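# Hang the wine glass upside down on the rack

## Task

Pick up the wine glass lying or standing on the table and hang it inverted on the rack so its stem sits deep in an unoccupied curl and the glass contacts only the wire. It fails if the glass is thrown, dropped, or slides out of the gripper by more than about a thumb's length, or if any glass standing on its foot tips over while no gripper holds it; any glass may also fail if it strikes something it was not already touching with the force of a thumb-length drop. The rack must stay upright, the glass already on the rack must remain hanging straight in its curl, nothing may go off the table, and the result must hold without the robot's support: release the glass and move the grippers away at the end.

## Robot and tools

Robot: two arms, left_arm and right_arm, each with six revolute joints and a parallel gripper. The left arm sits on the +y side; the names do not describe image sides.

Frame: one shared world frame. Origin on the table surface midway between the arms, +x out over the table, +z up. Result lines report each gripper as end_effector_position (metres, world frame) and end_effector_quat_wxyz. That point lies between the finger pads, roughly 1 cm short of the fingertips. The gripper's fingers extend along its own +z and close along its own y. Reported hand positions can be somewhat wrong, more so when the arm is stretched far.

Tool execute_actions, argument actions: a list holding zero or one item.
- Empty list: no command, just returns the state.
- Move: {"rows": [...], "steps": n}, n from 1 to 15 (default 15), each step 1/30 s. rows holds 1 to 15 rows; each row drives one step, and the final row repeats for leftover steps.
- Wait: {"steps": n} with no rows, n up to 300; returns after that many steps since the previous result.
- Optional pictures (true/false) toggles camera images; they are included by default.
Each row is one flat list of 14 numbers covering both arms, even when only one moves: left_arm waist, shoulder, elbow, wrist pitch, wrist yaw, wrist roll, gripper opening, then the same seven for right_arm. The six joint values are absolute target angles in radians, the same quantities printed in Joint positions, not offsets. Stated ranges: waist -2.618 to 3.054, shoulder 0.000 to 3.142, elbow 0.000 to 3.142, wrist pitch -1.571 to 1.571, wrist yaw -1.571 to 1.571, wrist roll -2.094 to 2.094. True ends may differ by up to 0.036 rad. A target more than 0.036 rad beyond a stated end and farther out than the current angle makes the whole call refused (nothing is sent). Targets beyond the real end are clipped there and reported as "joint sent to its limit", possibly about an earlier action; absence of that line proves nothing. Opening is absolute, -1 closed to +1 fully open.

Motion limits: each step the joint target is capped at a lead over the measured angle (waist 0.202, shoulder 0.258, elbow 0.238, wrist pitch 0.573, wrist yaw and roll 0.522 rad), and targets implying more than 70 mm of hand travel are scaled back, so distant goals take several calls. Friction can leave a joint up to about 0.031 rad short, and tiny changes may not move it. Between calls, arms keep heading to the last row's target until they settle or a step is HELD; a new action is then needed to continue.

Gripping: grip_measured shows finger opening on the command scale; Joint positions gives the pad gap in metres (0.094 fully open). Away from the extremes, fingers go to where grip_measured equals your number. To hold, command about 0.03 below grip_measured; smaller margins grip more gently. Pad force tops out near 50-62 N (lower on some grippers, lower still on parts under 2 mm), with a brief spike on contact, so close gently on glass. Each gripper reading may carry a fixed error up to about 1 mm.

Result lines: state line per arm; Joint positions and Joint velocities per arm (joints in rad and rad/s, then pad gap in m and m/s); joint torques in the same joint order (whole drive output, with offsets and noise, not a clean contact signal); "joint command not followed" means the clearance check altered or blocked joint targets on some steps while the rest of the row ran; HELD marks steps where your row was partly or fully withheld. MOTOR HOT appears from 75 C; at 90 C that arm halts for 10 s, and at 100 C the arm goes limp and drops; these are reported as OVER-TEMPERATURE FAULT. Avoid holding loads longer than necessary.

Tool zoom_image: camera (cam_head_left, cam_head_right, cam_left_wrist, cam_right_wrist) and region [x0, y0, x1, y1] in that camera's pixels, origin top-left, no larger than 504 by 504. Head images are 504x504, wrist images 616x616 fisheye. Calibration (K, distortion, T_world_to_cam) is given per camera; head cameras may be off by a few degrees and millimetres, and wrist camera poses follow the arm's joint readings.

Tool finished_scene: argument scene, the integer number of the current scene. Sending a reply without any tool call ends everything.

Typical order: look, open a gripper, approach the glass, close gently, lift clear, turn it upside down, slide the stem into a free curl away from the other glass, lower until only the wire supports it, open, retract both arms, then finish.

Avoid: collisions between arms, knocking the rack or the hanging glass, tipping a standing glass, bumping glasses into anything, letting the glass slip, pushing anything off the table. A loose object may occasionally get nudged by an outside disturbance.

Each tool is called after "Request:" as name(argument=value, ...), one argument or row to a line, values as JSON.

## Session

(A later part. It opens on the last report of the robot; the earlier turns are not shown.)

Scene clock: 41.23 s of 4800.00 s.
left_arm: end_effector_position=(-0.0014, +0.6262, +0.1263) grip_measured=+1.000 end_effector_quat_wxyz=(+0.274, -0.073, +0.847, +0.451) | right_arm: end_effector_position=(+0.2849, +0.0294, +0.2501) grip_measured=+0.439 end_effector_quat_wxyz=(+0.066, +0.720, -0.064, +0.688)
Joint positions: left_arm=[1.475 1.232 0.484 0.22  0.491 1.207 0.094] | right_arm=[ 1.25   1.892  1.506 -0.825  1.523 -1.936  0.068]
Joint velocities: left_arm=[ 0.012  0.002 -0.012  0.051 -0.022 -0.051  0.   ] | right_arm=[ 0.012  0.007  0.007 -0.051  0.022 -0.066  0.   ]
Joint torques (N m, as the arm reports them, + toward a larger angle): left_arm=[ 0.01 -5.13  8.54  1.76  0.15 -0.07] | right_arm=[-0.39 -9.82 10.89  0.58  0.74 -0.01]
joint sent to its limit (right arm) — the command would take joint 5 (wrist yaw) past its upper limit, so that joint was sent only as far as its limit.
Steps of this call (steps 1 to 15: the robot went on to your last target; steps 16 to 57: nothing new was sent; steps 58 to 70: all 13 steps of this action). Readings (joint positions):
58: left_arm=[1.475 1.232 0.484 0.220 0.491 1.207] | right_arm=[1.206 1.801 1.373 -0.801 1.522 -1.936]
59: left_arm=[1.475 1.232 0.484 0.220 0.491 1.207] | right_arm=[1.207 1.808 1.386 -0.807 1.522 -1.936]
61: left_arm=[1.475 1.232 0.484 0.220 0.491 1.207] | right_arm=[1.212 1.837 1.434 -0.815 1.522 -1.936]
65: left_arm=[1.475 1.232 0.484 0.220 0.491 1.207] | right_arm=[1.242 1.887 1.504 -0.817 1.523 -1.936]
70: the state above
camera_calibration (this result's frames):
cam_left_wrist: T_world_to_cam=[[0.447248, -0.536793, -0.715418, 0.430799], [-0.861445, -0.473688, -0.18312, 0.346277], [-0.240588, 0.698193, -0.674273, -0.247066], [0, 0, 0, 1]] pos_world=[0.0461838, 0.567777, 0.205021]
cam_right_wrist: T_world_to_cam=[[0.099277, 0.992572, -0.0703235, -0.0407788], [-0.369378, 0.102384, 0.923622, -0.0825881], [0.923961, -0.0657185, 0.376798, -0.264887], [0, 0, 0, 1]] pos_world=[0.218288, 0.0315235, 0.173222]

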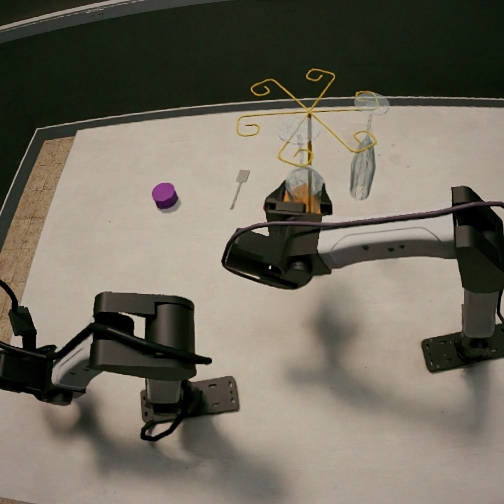

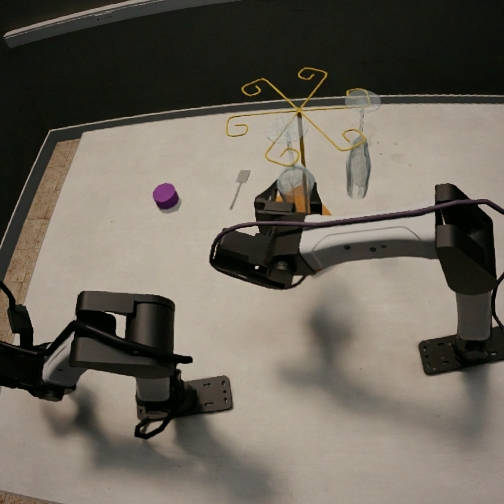

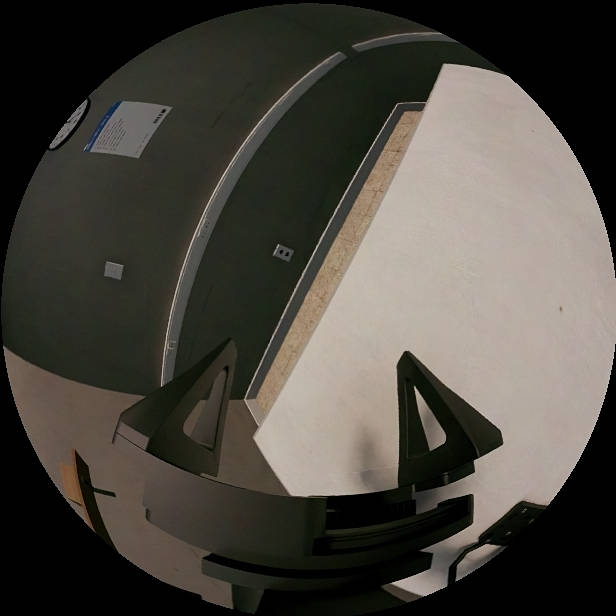

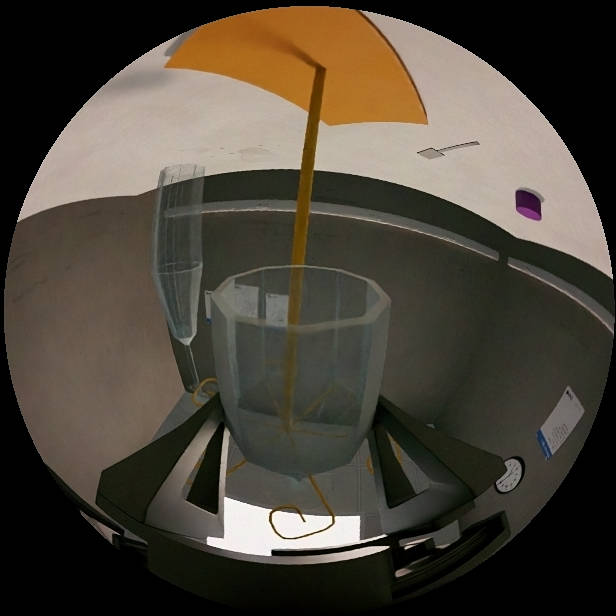

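Request:
execute_actions(
  actions=[
    {"rows":[[1.475,1.232,0.484,0.22,0.491,1.207,1,1.265,1.91,1.56,-0.84,1.57,-1.94,0.40],[1.475,1.232,0.484,0.22,0.491,1.207,1,1.28,1.92,1.58,-0.845,1.57,-1.94,0.40],[1.475,1.232,0.484,0.22,0.491,1.207,1,1.29,1.925,1.585,-0.85,1.57,-1.94,0.40]],"steps":10},
  ],
)

Request:
zoom_image(
  camera="cam_head_left",
  region=[240,90,360,210],
)

Request:
zoom_image(
  camera="cam_head_right",
  region=[230,90,350,210],
)

Scene clock: 42.80 s of 4800.00 s.
left_arm: end_effector_position=(-0.0014, +0.6262, +0.1263) grip_measured=+1.000 end_effector_quat_wxyz=(+0.274, -0.073, +0.847, +0.451) | right_arm: end_effector_position=(+0.2731, +0.0455, +0.2536) grip_measured=+0.438 end_effector_quat_wxyz=(+0.049, +0.721, -0.054, +0.689)
Joint positions: left_arm=[1.475 1.232 0.484 0.22  0.491 1.207 0.094] | right_arm=[ 1.288  1.916  1.55  -0.838  1.523 -1.935  0.068]
Joint velocities: left_arm=[ 0.007  0.002 -0.027 -0.037  0.066  0.007  0.   ] | right_arm=[-0.017  0.017  0.017 -0.022 -0.022  0.066 -0.001]
Joint torques (N m, as the arm reports them, + toward a larger angle): left_arm=[ 0.02 -5.13  8.54  1.77  0.15 -0.07] | right_arm=[-0.25 -9.59 10.86  0.58  0.73 -0.02]
joint sent to its limit (right arm) — the command would take joint 5 (wrist yaw) past its upper limit, so that joint was sent only as far as its limit.
Steps of this call (steps 1 to 15: the robot went on to your last target; steps 16 to 37: nothing new was sent; steps 38 to 47: all 10 steps of this action). Readings (joint positions):
38: left_arm=[1.475 1.232 0.484 0.220 0.491 1.207] | right_arm=[1.251 1.893 1.508 -0.832 1.523 -1.936]
39: left_arm=[1.475 1.232 0.484 0.220 0.491 1.207] | right_arm=[1.253 1.898 1.518 -0.836 1.523 -1.936]
41: left_arm=[1.475 1.232 0.484 0.220 0.491 1.207] | right_arm=[1.265 1.911 1.540 -0.838 1.523 -1.936]
45: left_arm=[1.475 1.232 0.484 0.220 0.491 1.207] | right_arm=[1.287 1.916 1.550 -0.838 1.523 -1.935]
47: the state above
camera_calibration (this result's frames):
cam_left_wrist: T_world_to_cam=[[0.447248, -0.536793, -0.715418, 0.430799], [-0.861445, -0.473688, -0.18312, 0.346277], [-0.240588, 0.698193, -0.674273, -0.247066], [0, 0, 0, 1]] pos_world=[0.0461838, 0.567777, 0.205021]
cam_right_wrist: T_world_to_cam=[[0.0618608, 0.996205, -0.0612343, -0.0475532], [-0.374339, 0.0800309, 0.923832, -0.089502], [0.925226, -0.0342265, 0.377869, -0.256252], [0, 0, 0, 1]] pos_world=[0.206528, 0.045765, 0.176603]

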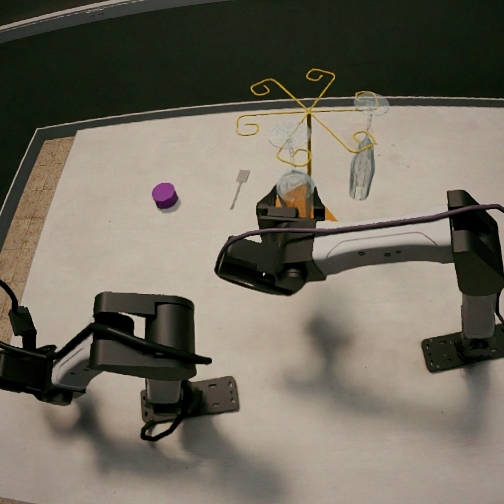

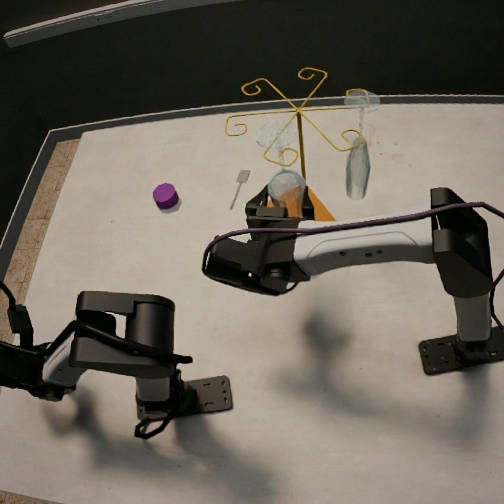

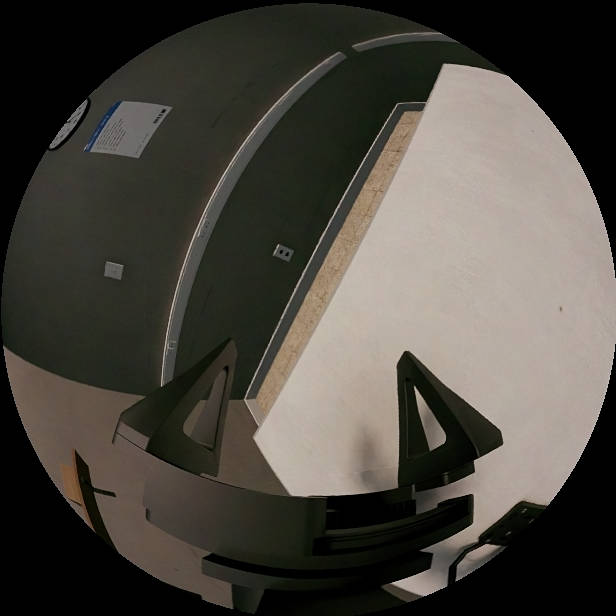

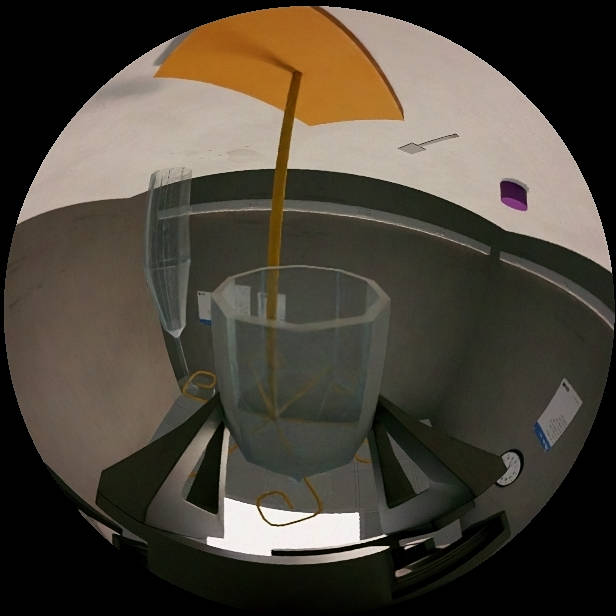

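Region (240, 90, 360, 210) of cam_head_left's 504x504 image, scaled by 4.200, with more detail than that image has.

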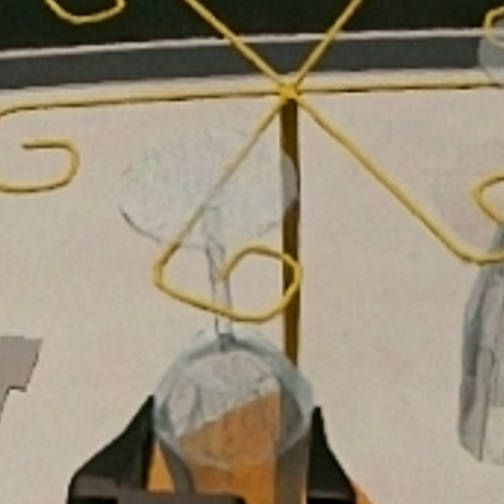

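Region (230, 90, 350, 210) of cam_head_right's 504x504 image, scaled by 4.200, with more detail than that image has.

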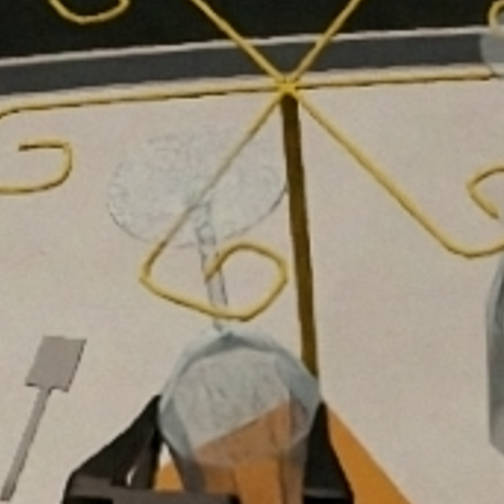

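Request:
execute_actions(
  actions=[
    {"rows":[[1.475,1.232,0.484,0.22,0.491,1.207,1,1.305,1.915,1.575,-0.85,1.57,-1.94,0.40],[1.475,1.232,0.484,0.22,0.491,1.207,1,1.32,1.905,1.56,-0.85,1.57,-1.94,0.40],[1.475,1.232,0.484,0.22,0.491,1.207,1,1.335,1.9,1.55,-0.85,1.57,-1.94,0.40]],"steps":10},
  ],
)

Request:
zoom_image(
  camera="cam_head_left",
  region=[240,90,360,210],
)

Request:
zoom_image(
  camera="cam_head_right",
  region=[230,90,350,210],
)

Scene clock: 44.70 s of 4800.00 s.
left_arm: end_effector_position=(-0.0014, +0.6262, +0.1263) grip_measured=+1.000 end_effector_quat_wxyz=(+0.274, -0.073, +0.847, +0.451) | right_arm: end_effector_position=(+0.2563, +0.0558, +0.2536) grip_measured=+0.438 end_effector_quat_wxyz=(+0.034, +0.722, -0.037, +0.690)
Joint positions: left_arm=[1.475 1.232 0.484 0.22  0.491 1.207 0.094] | right_arm=[ 1.335  1.916  1.55  -0.839  1.523 -1.935  0.068]
Joint velocities: left_arm=[-0.002 -0.002 -0.022 -0.051  0.007 -0.051  0.   ] | right_arm=[ 0.012 -0.002 -0.007  0.022 -0.051 -0.022 -0.001]
Joint torques (N m, as the arm reports them, + toward a larger angle): left_arm=[ 0.01 -5.14  8.55  1.76  0.15 -0.07] | right_arm=[ -0.33 -11.88   7.76   0.57   0.74  -0.02]
joint sent to its limit (right arm) — the command would take joint 5 (wrist yaw) past its upper limit, so that joint was sent only as far as its limit.
Steps of this call (steps 1 to 15: the robot went on to your last target; steps 16 to 47: nothing new was sent; steps 48 to 57: all 10 steps of this action). Readings (joint positions):
48: left_arm=[1.475 1.232 0.484 0.220 0.491 1.207] | right_arm=[1.289 1.916 1.550 -0.838 1.523 -1.935]
49: left_arm=[1.475 1.232 0.484 0.220 0.491 1.207] | right_arm=[1.291 1.916 1.550 -0.838 1.523 -1.935]
51: left_arm=[1.475 1.232 0.484 0.220 0.491 1.207] | right_arm=[1.305 1.916 1.550 -0.839 1.523 -1.935]
55: left_arm=[1.475 1.232 0.484 0.220 0.491 1.207] | right_arm=[1.333 1.916 1.550 -0.839 1.523 -1.935]
57: the state above
camera_calibration (this result's frames):
cam_left_wrist: T_world_to_cam=[[0.447248, -0.536793, -0.715418, 0.430799], [-0.861445, -0.473688, -0.18312, 0.346277], [-0.240588, 0.698193, -0.674273, -0.247066], [0, 0, 0, 1]] pos_world=[0.0461838, 0.567777, 0.205021]
cam_right_wrist: T_world_to_cam=[[0.0156193, 0.997976, -0.0616488, -0.0449702], [-0.377927, 0.0629749, 0.923691, -0.0947541], [0.925703, 0.00887136, 0.378146, -0.242952], [0, 0, 0, 1]] pos_world=[0.189793, 0.0530016, 0.176622]

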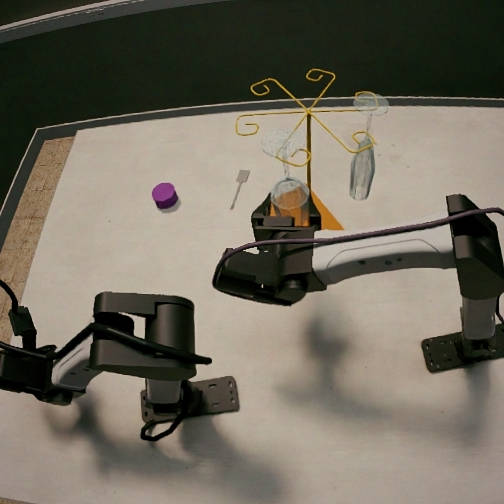

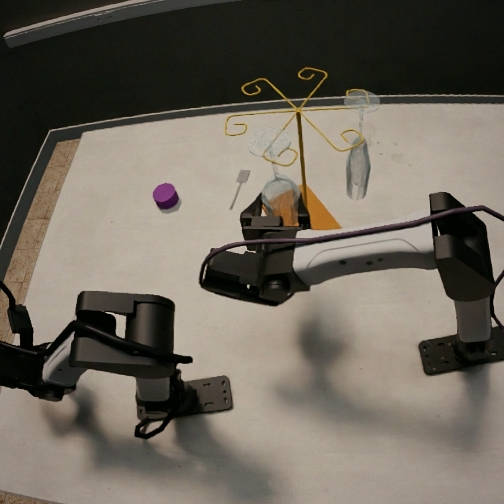

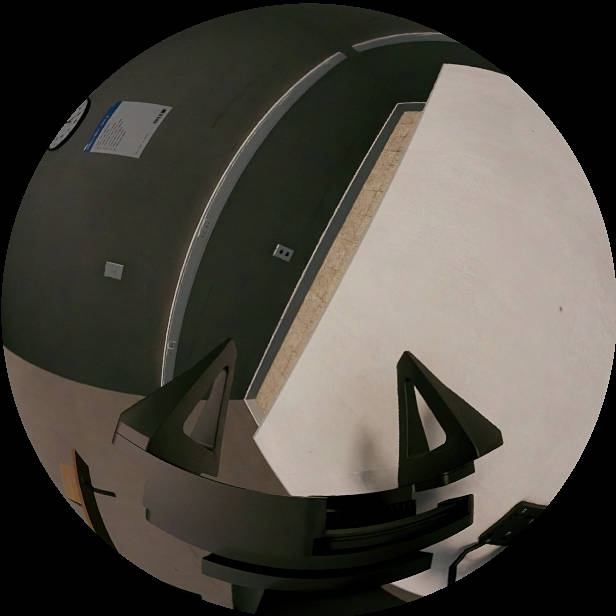

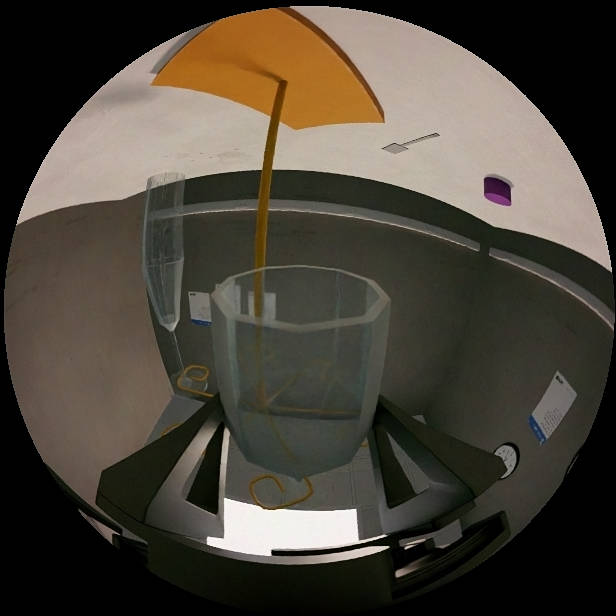

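Region (240, 90, 360, 210) of cam_head_left's 504x504 image, scaled by 4.200, with more detail than that image has.

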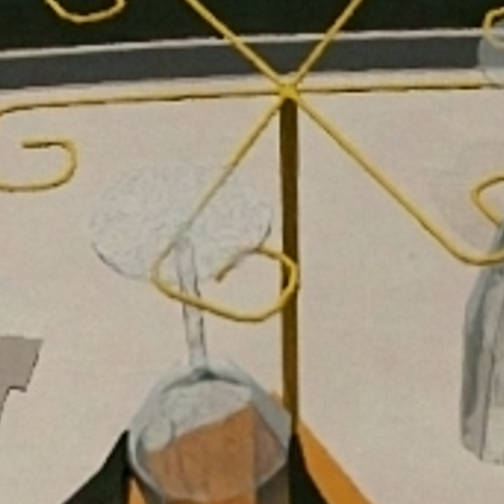

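Region (230, 90, 350, 210) of cam_head_right's 504x504 image, scaled by 4.200, with more detail than that image has.

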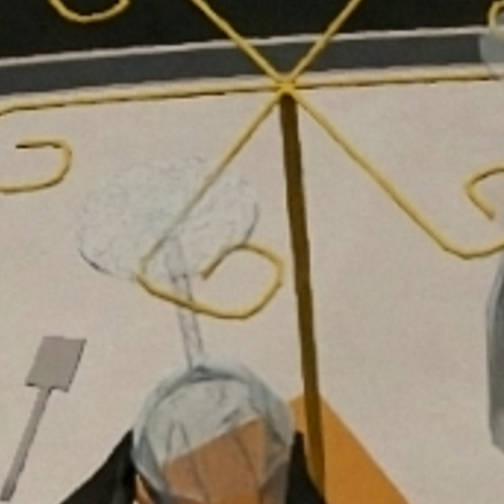

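Request:
execute_actions(
  actions=[
    {"rows":[[1.475,1.232,0.484,0.22,0.491,1.207,1,1.34,1.885,1.51,-0.84,1.57,-1.94,0.40],[1.475,1.232,0.484,0.22,0.491,1.207,1,1.34,1.865,1.48,-0.835,1.57,-1.94,0.40],[1.475,1.232,0.484,0.22,0.491,1.207,1,1.34,1.865,1.48,-0.835,1.57,-1.94,0.40],[1.475,1.232,0.484,0.22,0.491,1.207,1,1.34,1.845,1.45,-0.83,1.57,-1.94,0.40],[1.475,1.232,0.484,0.22,0.491,1.207,1,1.34,1.845,1.45,-0.83,1.57,-1.94,0.40],[1.475,1.232,0.484,0.22,0.491,1.207,1,1.34,1.825,1.42,-0.825,1.57,-1.94,0.40],[1.475,1.232,0.484,0.22,0.491,1.207,1,1.34,1.825,1.42,-0.825,1.57,-1.94,0.40],[1.475,1.232,0.484,0.22,0.491,1.207,1,1.34,1.81,1.39,-0.82,1.57,-1.94,0.40]],"steps":14},
  ],
)

Request:
zoom_image(
  camera="cam_head_left",
  region=[240,90,360,210],
)

Request:
zoom_image(
  camera="cam_head_right",
  region=[230,90,350,210],
)

Scene clock: 46.30 s of 4800.00 s.
left_arm: end_effector_position=(-0.0014, +0.6262, +0.1263) grip_measured=+1.000 end_effector_quat_wxyz=(+0.274, -0.073, +0.847, +0.451) | right_arm: end_effector_position=(+0.2532, +0.0293, +0.2441) grip_measured=+0.438 end_effector_quat_wxyz=(+0.056, +0.720, -0.017, +0.691)
Joint positions: left_arm=[1.475 1.232 0.484 0.22  0.491 1.207 0.094] | right_arm=[ 1.335  1.838  1.41  -0.833  1.53  -1.939  0.068]
Joint velocities: left_arm=[ 0.002 -0.002  0.007  0.007 -0.022 -0.051  0.   ] | right_arm=[ 0.002 -0.007  0.007 -0.007 -0.051 -0.125 -0.   ]
Joint torques (N m, as the arm reports them, + toward a larger angle): left_arm=[ 0.   -5.14  8.55  1.76  0.15 -0.07] | right_arm=[  0.04 -12.03   5.76   0.76   0.7    0.  ]
joint sent to its limit (right arm) — the command would take joint 5 (wrist yaw) past its upper limit, so that joint was sent only as far as its limit.
Steps of this call (steps 1 to 15: the robot went on to your last target; steps 16 to 34: nothing new was sent; steps 35 to 48: all 14 steps of this action). Readings (joint positions):
35: left_arm=[1.475 1.232 0.484 0.220 0.491 1.207] | right_arm=[1.335 1.915 1.547 -0.839 1.523 -1.935]
36: left_arm=[1.475 1.232 0.484 0.220 0.491 1.207] | right_arm=[1.335 1.911 1.536 -0.836 1.523 -1.935]
38: left_arm=[1.475 1.232 0.484 0.220 0.491 1.207] | right_arm=[1.335 1.897 1.502 -0.835 1.523 -1.935]
42: left_arm=[1.475 1.232 0.484 0.220 0.491 1.207] | right_arm=[1.335 1.861 1.440 -0.833 1.529 -1.937]
48: the state above
camera_calibration (this result's frames):
cam_left_wrist: T_world_to_cam=[[0.447248, -0.536793, -0.715418, 0.430799], [-0.861445, -0.473688, -0.18312, 0.346277], [-0.240588, 0.698193, -0.674273, -0.247066], [0, 0, 0, 1]] pos_world=[0.0461838, 0.567777, 0.205021]
cam_right_wrist: T_world_to_cam=[[0.0178251, 0.992365, -0.122039, -0.00465209], [-0.377572, 0.119702, 0.918211, -0.0858232], [0.925809, 0.0297114, 0.376823, -0.236584], [0, 0, 0, 1]] pos_world=[0.18671, 0.021919, 0.167386]

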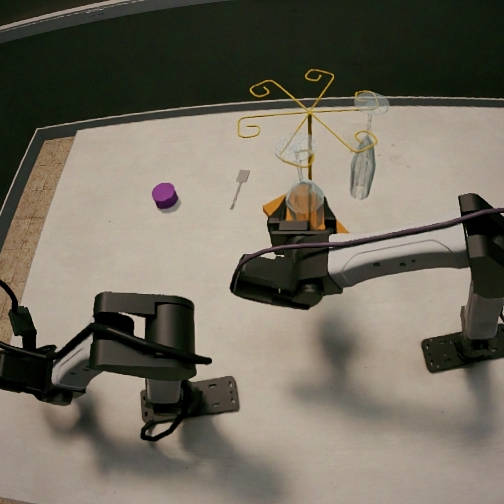

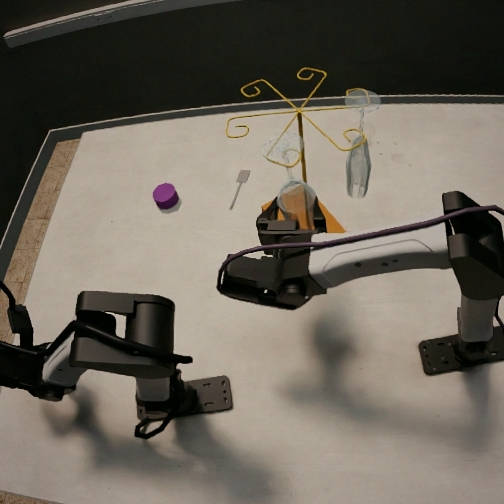

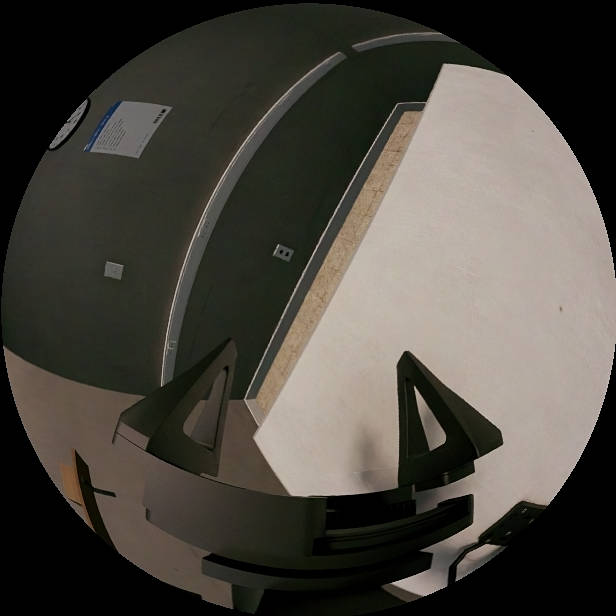

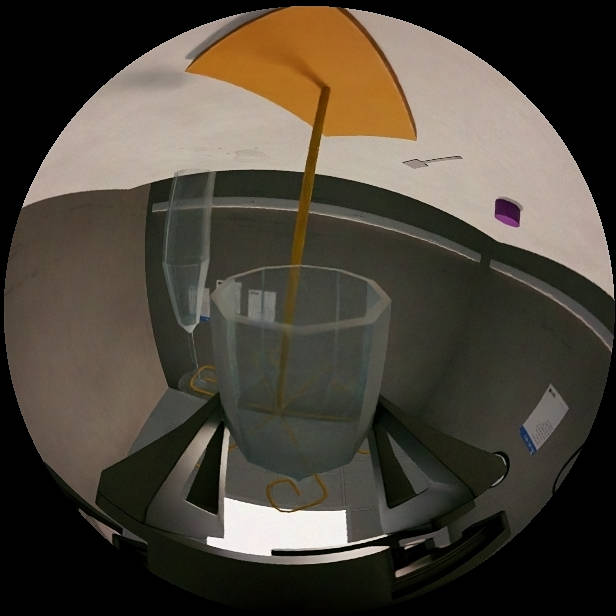

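Region (240, 90, 360, 210) of cam_head_left's 504x504 image, scaled by 4.200, with more detail than that image has.

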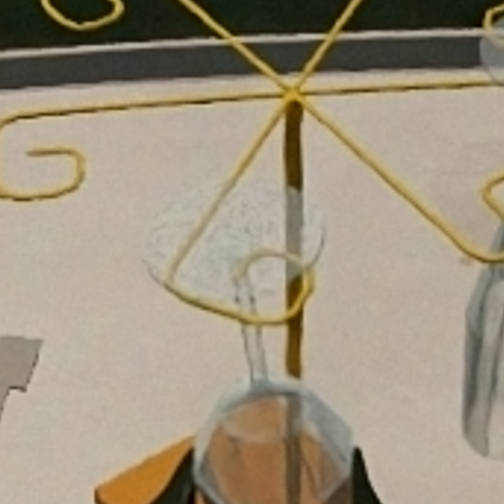

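Region (230, 90, 350, 210) of cam_head_right's 504x504 image, scaled by 4.200, with more detail than that image has.

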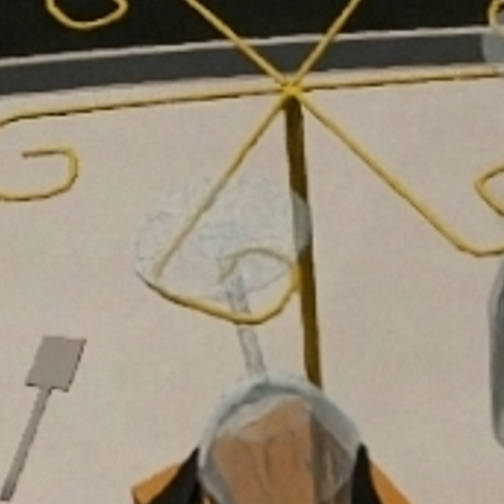

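Request:
execute_actions(
  actions=[
    {"rows":[[1.475,1.232,0.484,0.22,0.491,1.207,1,1.35,1.80,1.385,-0.82,1.57,-1.94,0.40],[1.475,1.232,0.484,0.22,0.491,1.207,1,1.355,1.785,1.365,-0.82,1.57,-1.94,0.40],[1.475,1.232,0.484,0.22,0.491,1.207,1,1.355,1.77,1.345,-0.815,1.57,-1.94,0.40]],"steps":10},
  ],
)

Request:
zoom_image(
  camera="cam_head_left",
  region=[240,90,360,210],
)

Request:
zoom_image(
  camera="cam_head_right",
  region=[230,90,350,210],
)

Scene clock: 47.47 s of 4800.00 s.
left_arm: end_effector_position=(-0.0014, +0.6262, +0.1263) grip_measured=+1.000 end_effector_quat_wxyz=(+0.274, -0.073, +0.847, +0.451) | right_arm: end_effector_position=(+0.2474, +0.0217, +0.2450) grip_measured=+0.438 end_effector_quat_wxyz=(+0.052, +0.721, -0.011, +0.691)
Joint positions: left_arm=[1.475 1.232 0.484 0.22  0.491 1.207 0.094] | right_arm=[ 1.348  1.798  1.364 -0.828  1.53  -1.94   0.068]
Joint velocities: left_arm=[ 0.017  0.002  0.027 -0.007  0.051  0.007  0.   ] | right_arm=[ 0.002 -0.017 -0.017 -0.051  0.007  0.037 -0.002]
Joint torques (N m, as the arm reports them, + toward a larger angle): left_arm=[ 0.01 -5.14  8.55  1.77  0.15 -0.07] | right_arm=[  0.11 -11.79   5.88   0.75   0.7    0.02]
joint sent to its limit (right arm) — the command would take joint 5 (wrist yaw) past its upper limit, so that joint was sent only as far as its limit.
Steps of this call (steps 1 to 15: the robot went on to your last target; steps 16 to 25: nothing new was sent; steps 26 to 35: all 10 steps of this action). Readings (joint positions):
26: left_arm=[1.475 1.232 0.484 0.220 0.491 1.207] | right_arm=[1.335 1.838 1.410 -0.833 1.530 -1.939]
27: left_arm=[1.475 1.232 0.484 0.220 0.491 1.207] | right_arm=[1.337 1.834 1.406 -0.830 1.531 -1.940]
29: left_arm=[1.475 1.232 0.484 0.220 0.491 1.207] | right_arm=[1.343 1.814 1.382 -0.828 1.531 -1.940]
33: left_arm=[1.475 1.232 0.484 0.220 0.491 1.207] | right_arm=[1.348 1.798 1.364 -0.828 1.530 -1.940]
35: the state above
camera_calibration (this result's frames):
cam_left_wrist: T_world_to_cam=[[0.447248, -0.536793, -0.715418, 0.430799], [-0.861445, -0.473688, -0.18312, 0.346277], [-0.240588, 0.698193, -0.674273, -0.247066], [0, 0, 0, 1]] pos_world=[0.0461838, 0.567777, 0.205021]
cam_right_wrist: T_world_to_cam=[[0.00415257, 0.992236, -0.1243, 0.00700931], [-0.37897, 0.116591, 0.918035, -0.0874505], [0.9254, 0.0432937, 0.376512, -0.231472], [0, 0, 0, 1]] pos_world=[0.181034, 0.0132623, 0.168306]

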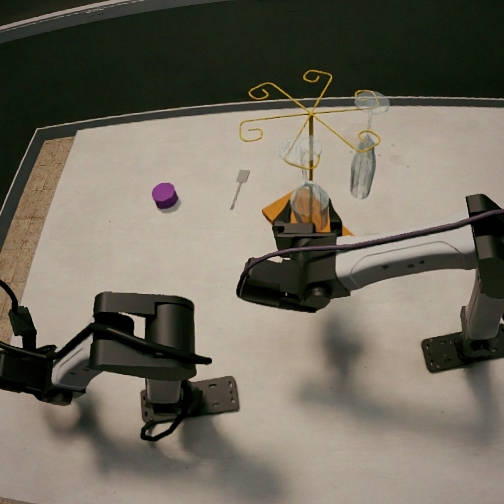

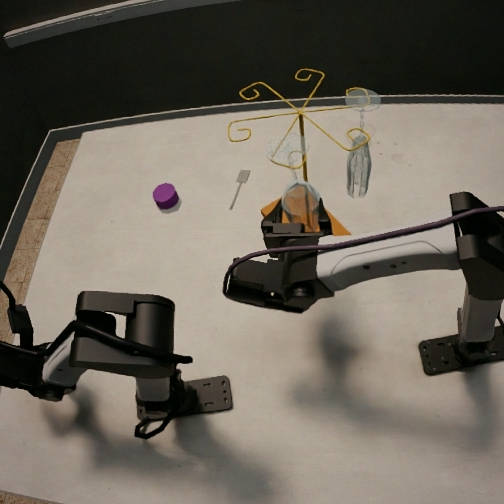

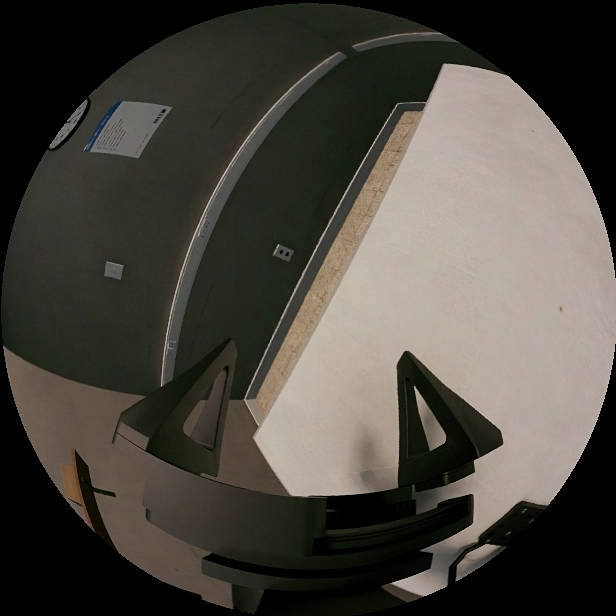

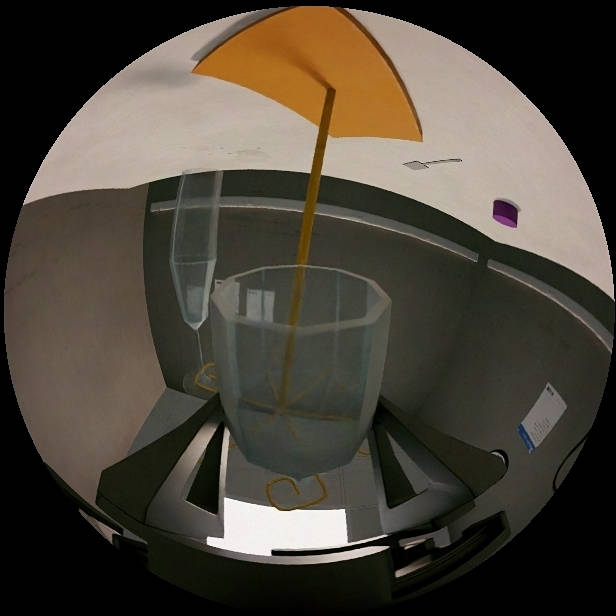

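Region (240, 90, 360, 210) of cam_head_left's 504x504 image, scaled by 4.200, with more detail than that image has.

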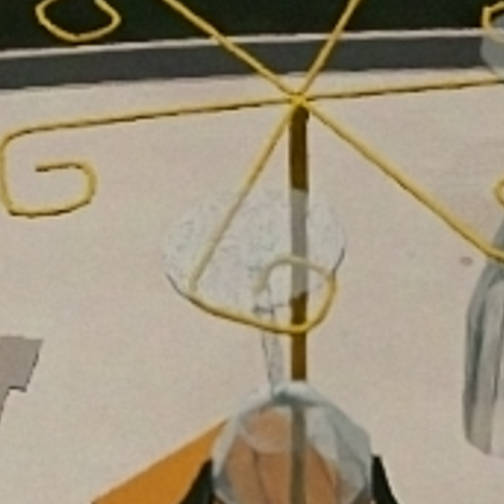

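Region (230, 90, 350, 210) of cam_head_right's 504x504 image, scaled by 4.200, with more detail than that image has.

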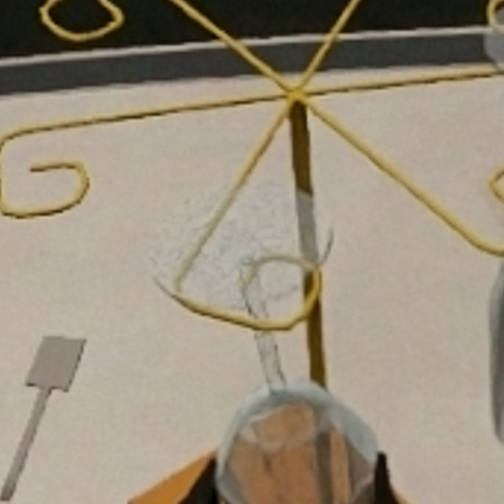

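Request:
execute_actions(
  actions=[
    {"rows":[[1.475,1.232,0.484,0.22,0.491,1.207,1,1.37,1.80,1.40,-0.83,1.57,-1.94,0.40],[1.475,1.232,0.484,0.22,0.491,1.207,1,1.385,1.81,1.42,-0.83,1.57,-1.94,0.40],[1.475,1.232,0.484,0.22,0.491,1.207,1,1.40,1.81,1.42,-0.83,1.57,-1.94,0.40]],"steps":10},
  ],
)

Request:
zoom_image(
  camera="cam_head_left",
  region=[240,90,360,210],
)

Request:
zoom_image(
  camera="cam_head_right",
  region=[230,90,350,210],
)

Scene clock: 48.50 s of 4800.00 s.
left_arm: end_effector_position=(-0.0014, +0.6262, +0.1263) grip_measured=+1.000 end_effector_quat_wxyz=(+0.274, -0.073, +0.847, +0.451) | right_arm: end_effector_position=(+0.2300, +0.0351, +0.2495) grip_measured=+0.438 end_effector_quat_wxyz=(+0.028, +0.721, +0.002, +0.692)
Joint positions: left_arm=[1.475 1.232 0.484 0.22  0.491 1.207 0.094] | right_arm=[ 1.401  1.802  1.386 -0.83   1.529 -1.94   0.068]
Joint velocities: left_arm=[-0.002 -0.017  0.002 -0.022  0.022 -0.051  0.   ] | right_arm=[ 0.007  0.002  0.007 -0.051  0.022 -0.051 -0.001]
Joint torques (N m, as the arm reports them, + toward a larger angle): left_arm=[ 0.01 -5.13  8.53  1.77  0.15 -0.07] | right_arm=[-0.37 -8.46 10.67  0.64  0.69  0.01]
joint sent to its limit (right arm) — the command would take joint 5 (wrist yaw) past its upper limit, so that joint was sent only as far as its limit.
Steps of this call (steps 1 to 15: the robot went on to your last target; steps 16 to 21: nothing new was sent; steps 22 to 31: all 10 steps of this action). Readings (joint positions):
22: left_arm=[1.475 1.232 0.484 0.220 0.491 1.207] | right_arm=[1.350 1.798 1.364 -0.828 1.530 -1.940]
23: left_arm=[1.475 1.232 0.484 0.220 0.491 1.207] | right_arm=[1.353 1.799 1.367 -0.830 1.530 -1.940]
25: left_arm=[1.475 1.232 0.484 0.220 0.491 1.207] | right_arm=[1.371 1.801 1.377 -0.830 1.529 -1.940]
29: left_arm=[1.475 1.232 0.484 0.220 0.491 1.207] | right_arm=[1.400 1.802 1.386 -0.830 1.529 -1.940]
31: the state above
camera_calibration (this result's frames):
cam_left_wrist: T_world_to_cam=[[0.447248, -0.536793, -0.715418, 0.430799], [-0.861445, -0.473688, -0.18312, 0.346277], [-0.240588, 0.698193, -0.674273, -0.247066], [0, 0, 0, 1]] pos_world=[0.0461838, 0.567777, 0.205021]
cam_right_wrist: T_world_to_cam=[[-0.0480689, 0.99299, -0.107981, 0.00225194], [-0.384341, 0.0813942, 0.919596, -0.0977468], [0.921939, 0.0857053, 0.377734, -0.218587], [0, 0, 0, 1]] pos_world=[0.164064, 0.0244539, 0.172698]

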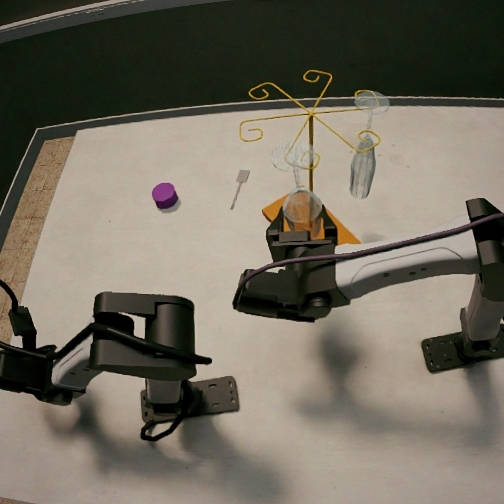

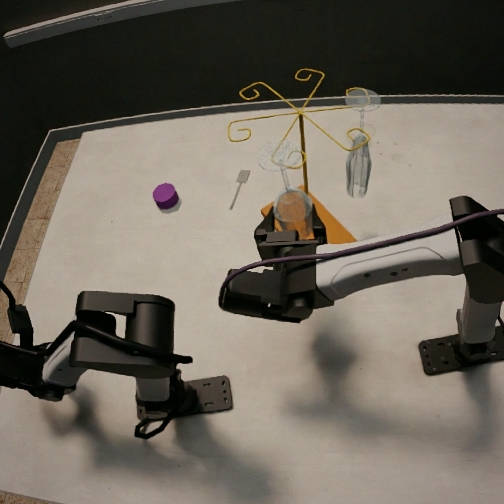

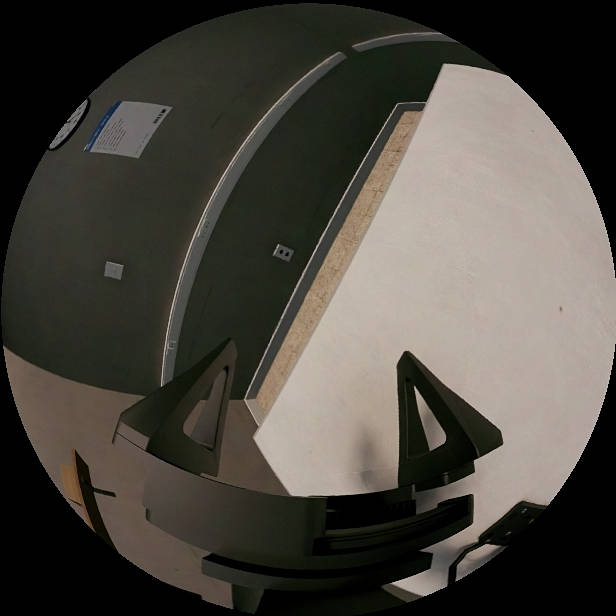

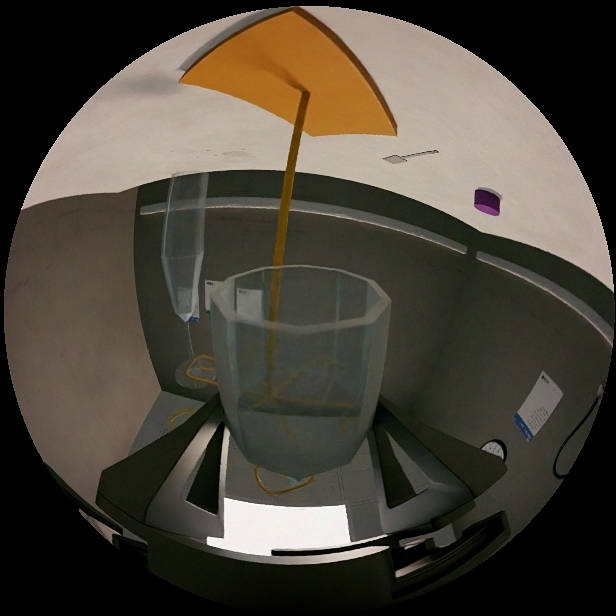

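Region (240, 90, 360, 210) of cam_head_left's 504x504 image, scaled by 4.200, with more detail than that image has.

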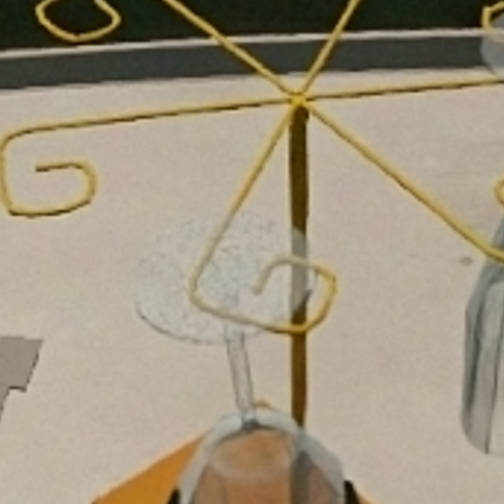

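Region (230, 90, 350, 210) of cam_head_right's 504x504 image, scaled by 4.200, with more detail than that image has.

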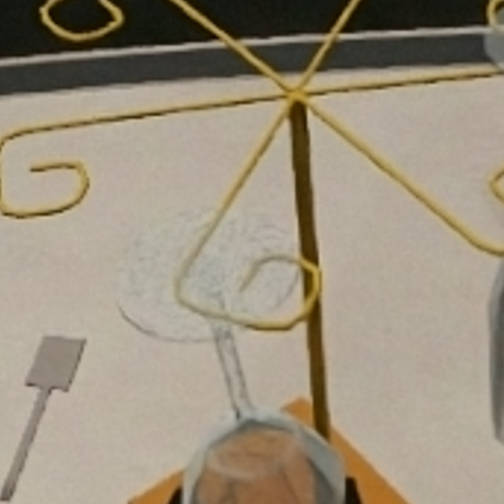

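Request:
execute_actions(
  actions=[
    {"rows":[[1.475,1.232,0.484,0.22,0.491,1.207,1,1.41,1.78,1.36,-0.825,1.57,-1.94,0.40],[1.475,1.232,0.484,0.22,0.491,1.207,1,1.41,1.765,1.33,-0.82,1.57,-1.94,0.40],[1.475,1.232,0.484,0.22,0.491,1.207,1,1.41,1.75,1.30,-0.815,1.57,-1.94,0.40],[1.475,1.232,0.484,0.22,0.491,1.207,1,1.41,1.75,1.30,-0.815,1.57,-1.94,0.40],[1.475,1.232,0.484,0.22,0.491,1.207,1,1.41,1.73,1.275,-0.81,1.57,-1.94,0.40],[1.475,1.232,0.484,0.22,0.491,1.207,1,1.41,1.73,1.275,-0.81,1.57,-1.94,0.40],[1.475,1.232,0.484,0.22,0.491,1.207,1,1.41,1.71,1.25,-0.805,1.57,-1.94,0.40]],"steps":13},
  ],
)

Request:
zoom_image(
  camera="cam_head_left",
  region=[240,90,360,210],
)

Request:
zoom_image(
  camera="cam_head_right",
  region=[230,90,350,210],
)

Scene clock: 50.43 s of 4800.00 s.
left_arm: end_effector_position=(-0.0014, +0.6262, +0.1263) grip_measured=+1.000 end_effector_quat_wxyz=(+0.274, -0.073, +0.847, +0.451) | right_arm: end_effector_position=(+0.2275, +0.0126, +0.2437) grip_measured=+0.438 end_effector_quat_wxyz=(+0.042, +0.715, +0.015, +0.698)
Joint positions: left_arm=[1.475 1.232 0.484 0.22  0.491 1.207 0.094] | right_arm=[ 1.405  1.735  1.273 -0.82   1.547 -1.94   0.068]
Joint velocities: left_arm=[ 0.007 -0.012  0.012  0.022  0.007 -0.066  0.   ] | right_arm=[-0.007  0.007 -0.012 -0.022 -0.066 -0.066 -0.001]
Joint torques (N m, as the arm reports them, + toward a larger angle): left_arm=[ 0.02 -5.13  8.55  1.76  0.15 -0.07] | right_arm=[  0.01 -10.73   5.58   0.72   0.54   0.  ]
joint sent to its limit (right arm) — the command would take joint 5 (wrist yaw) past its upper limit, so that joint was sent only as far as its limit.
Steps of this call (steps 1 to 15: the robot went on to your last target; steps 16 to 45: nothing new was sent; steps 46 to 58: all 13 steps of this action). Readings (joint positions):
46: left_arm=[1.475 1.232 0.484 0.220 0.491 1.207] | right_arm=[1.401 1.802 1.386 -0.830 1.529 -1.940]
47: left_arm=[1.475 1.232 0.484 0.220 0.491 1.207] | right_arm=[1.401 1.800 1.380 -0.827 1.529 -1.940]
49: left_arm=[1.475 1.232 0.484 0.220 0.491 1.207] | right_arm=[1.402 1.786 1.345 -0.823 1.530 -1.940]
53: left_arm=[1.475 1.232 0.484 0.220 0.491 1.207] | right_arm=[1.404 1.748 1.288 -0.820 1.547 -1.940]
58: the state above
camera_calibration (this result's frames):
cam_left_wrist: T_world_to_cam=[[0.447248, -0.536793, -0.715418, 0.430799], [-0.861445, -0.473688, -0.18312, 0.346277], [-0.240588, 0.698193, -0.674273, -0.247066], [0, 0, 0, 1]] pos_world=[0.0461838, 0.567777, 0.205021]
cam_right_wrist: T_world_to_cam=[[-0.044782, 0.988302, -0.145788, 0.0324083], [-0.398541, 0.116145, 0.909767, -0.0863257], [0.916057, 0.0988438, 0.388678, -0.213714], [0, 0, 0, 1]] pos_world=[0.162821, -0.000878562, 0.166327]

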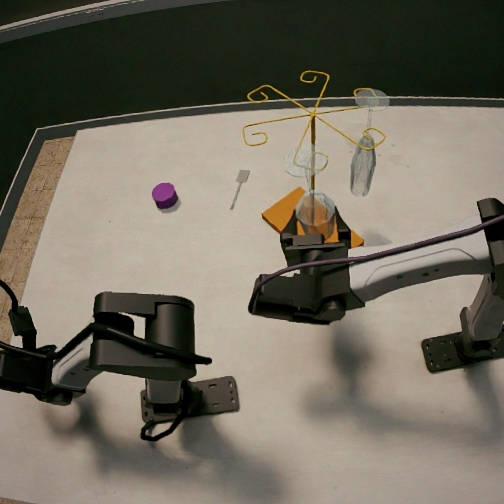

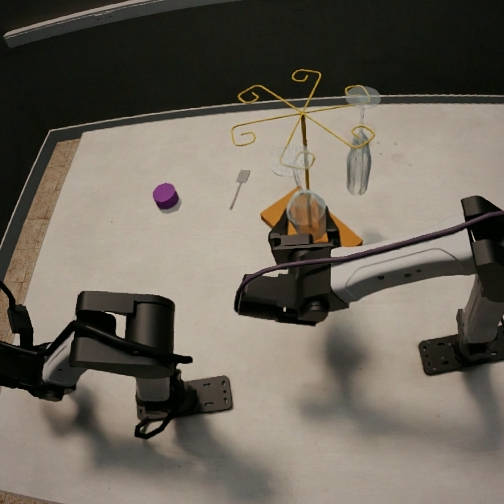

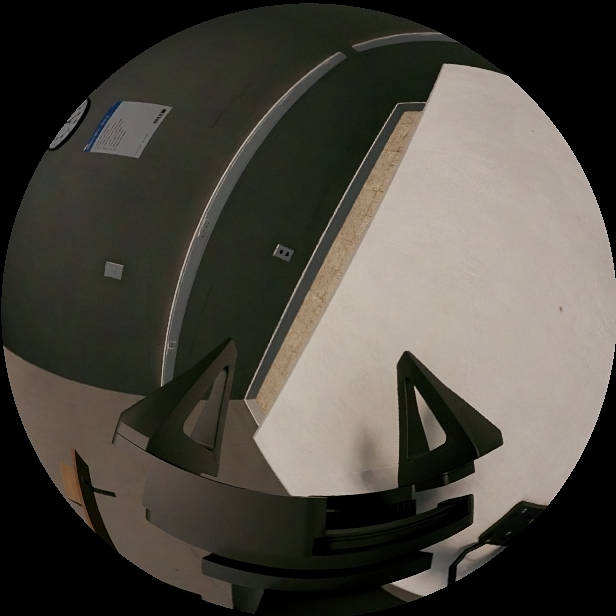

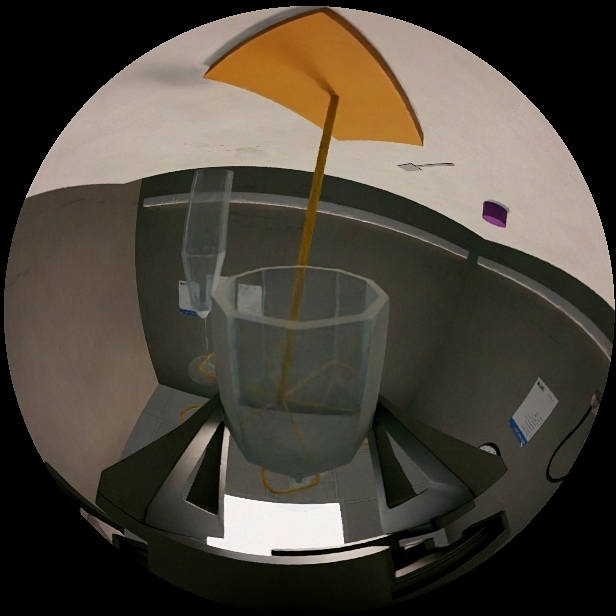

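Region (240, 90, 360, 210) of cam_head_left's 504x504 image, scaled by 4.200, with more detail than that image has.

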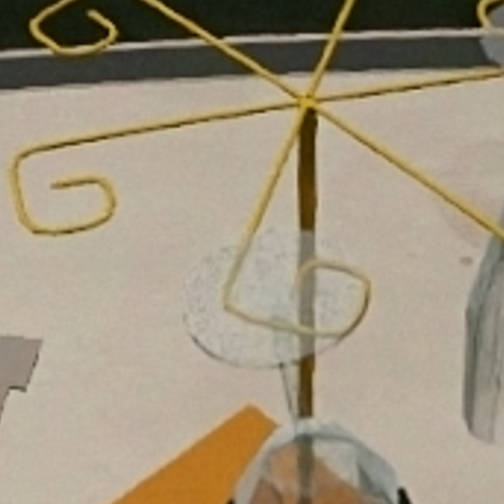

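Region (230, 90, 350, 210) of cam_head_right's 504x504 image, scaled by 4.200, with more detail than that image has.

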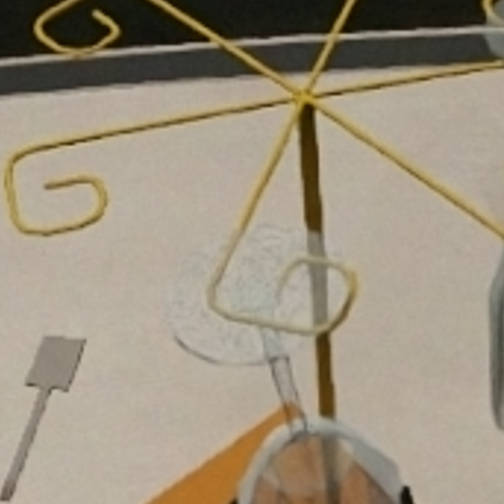

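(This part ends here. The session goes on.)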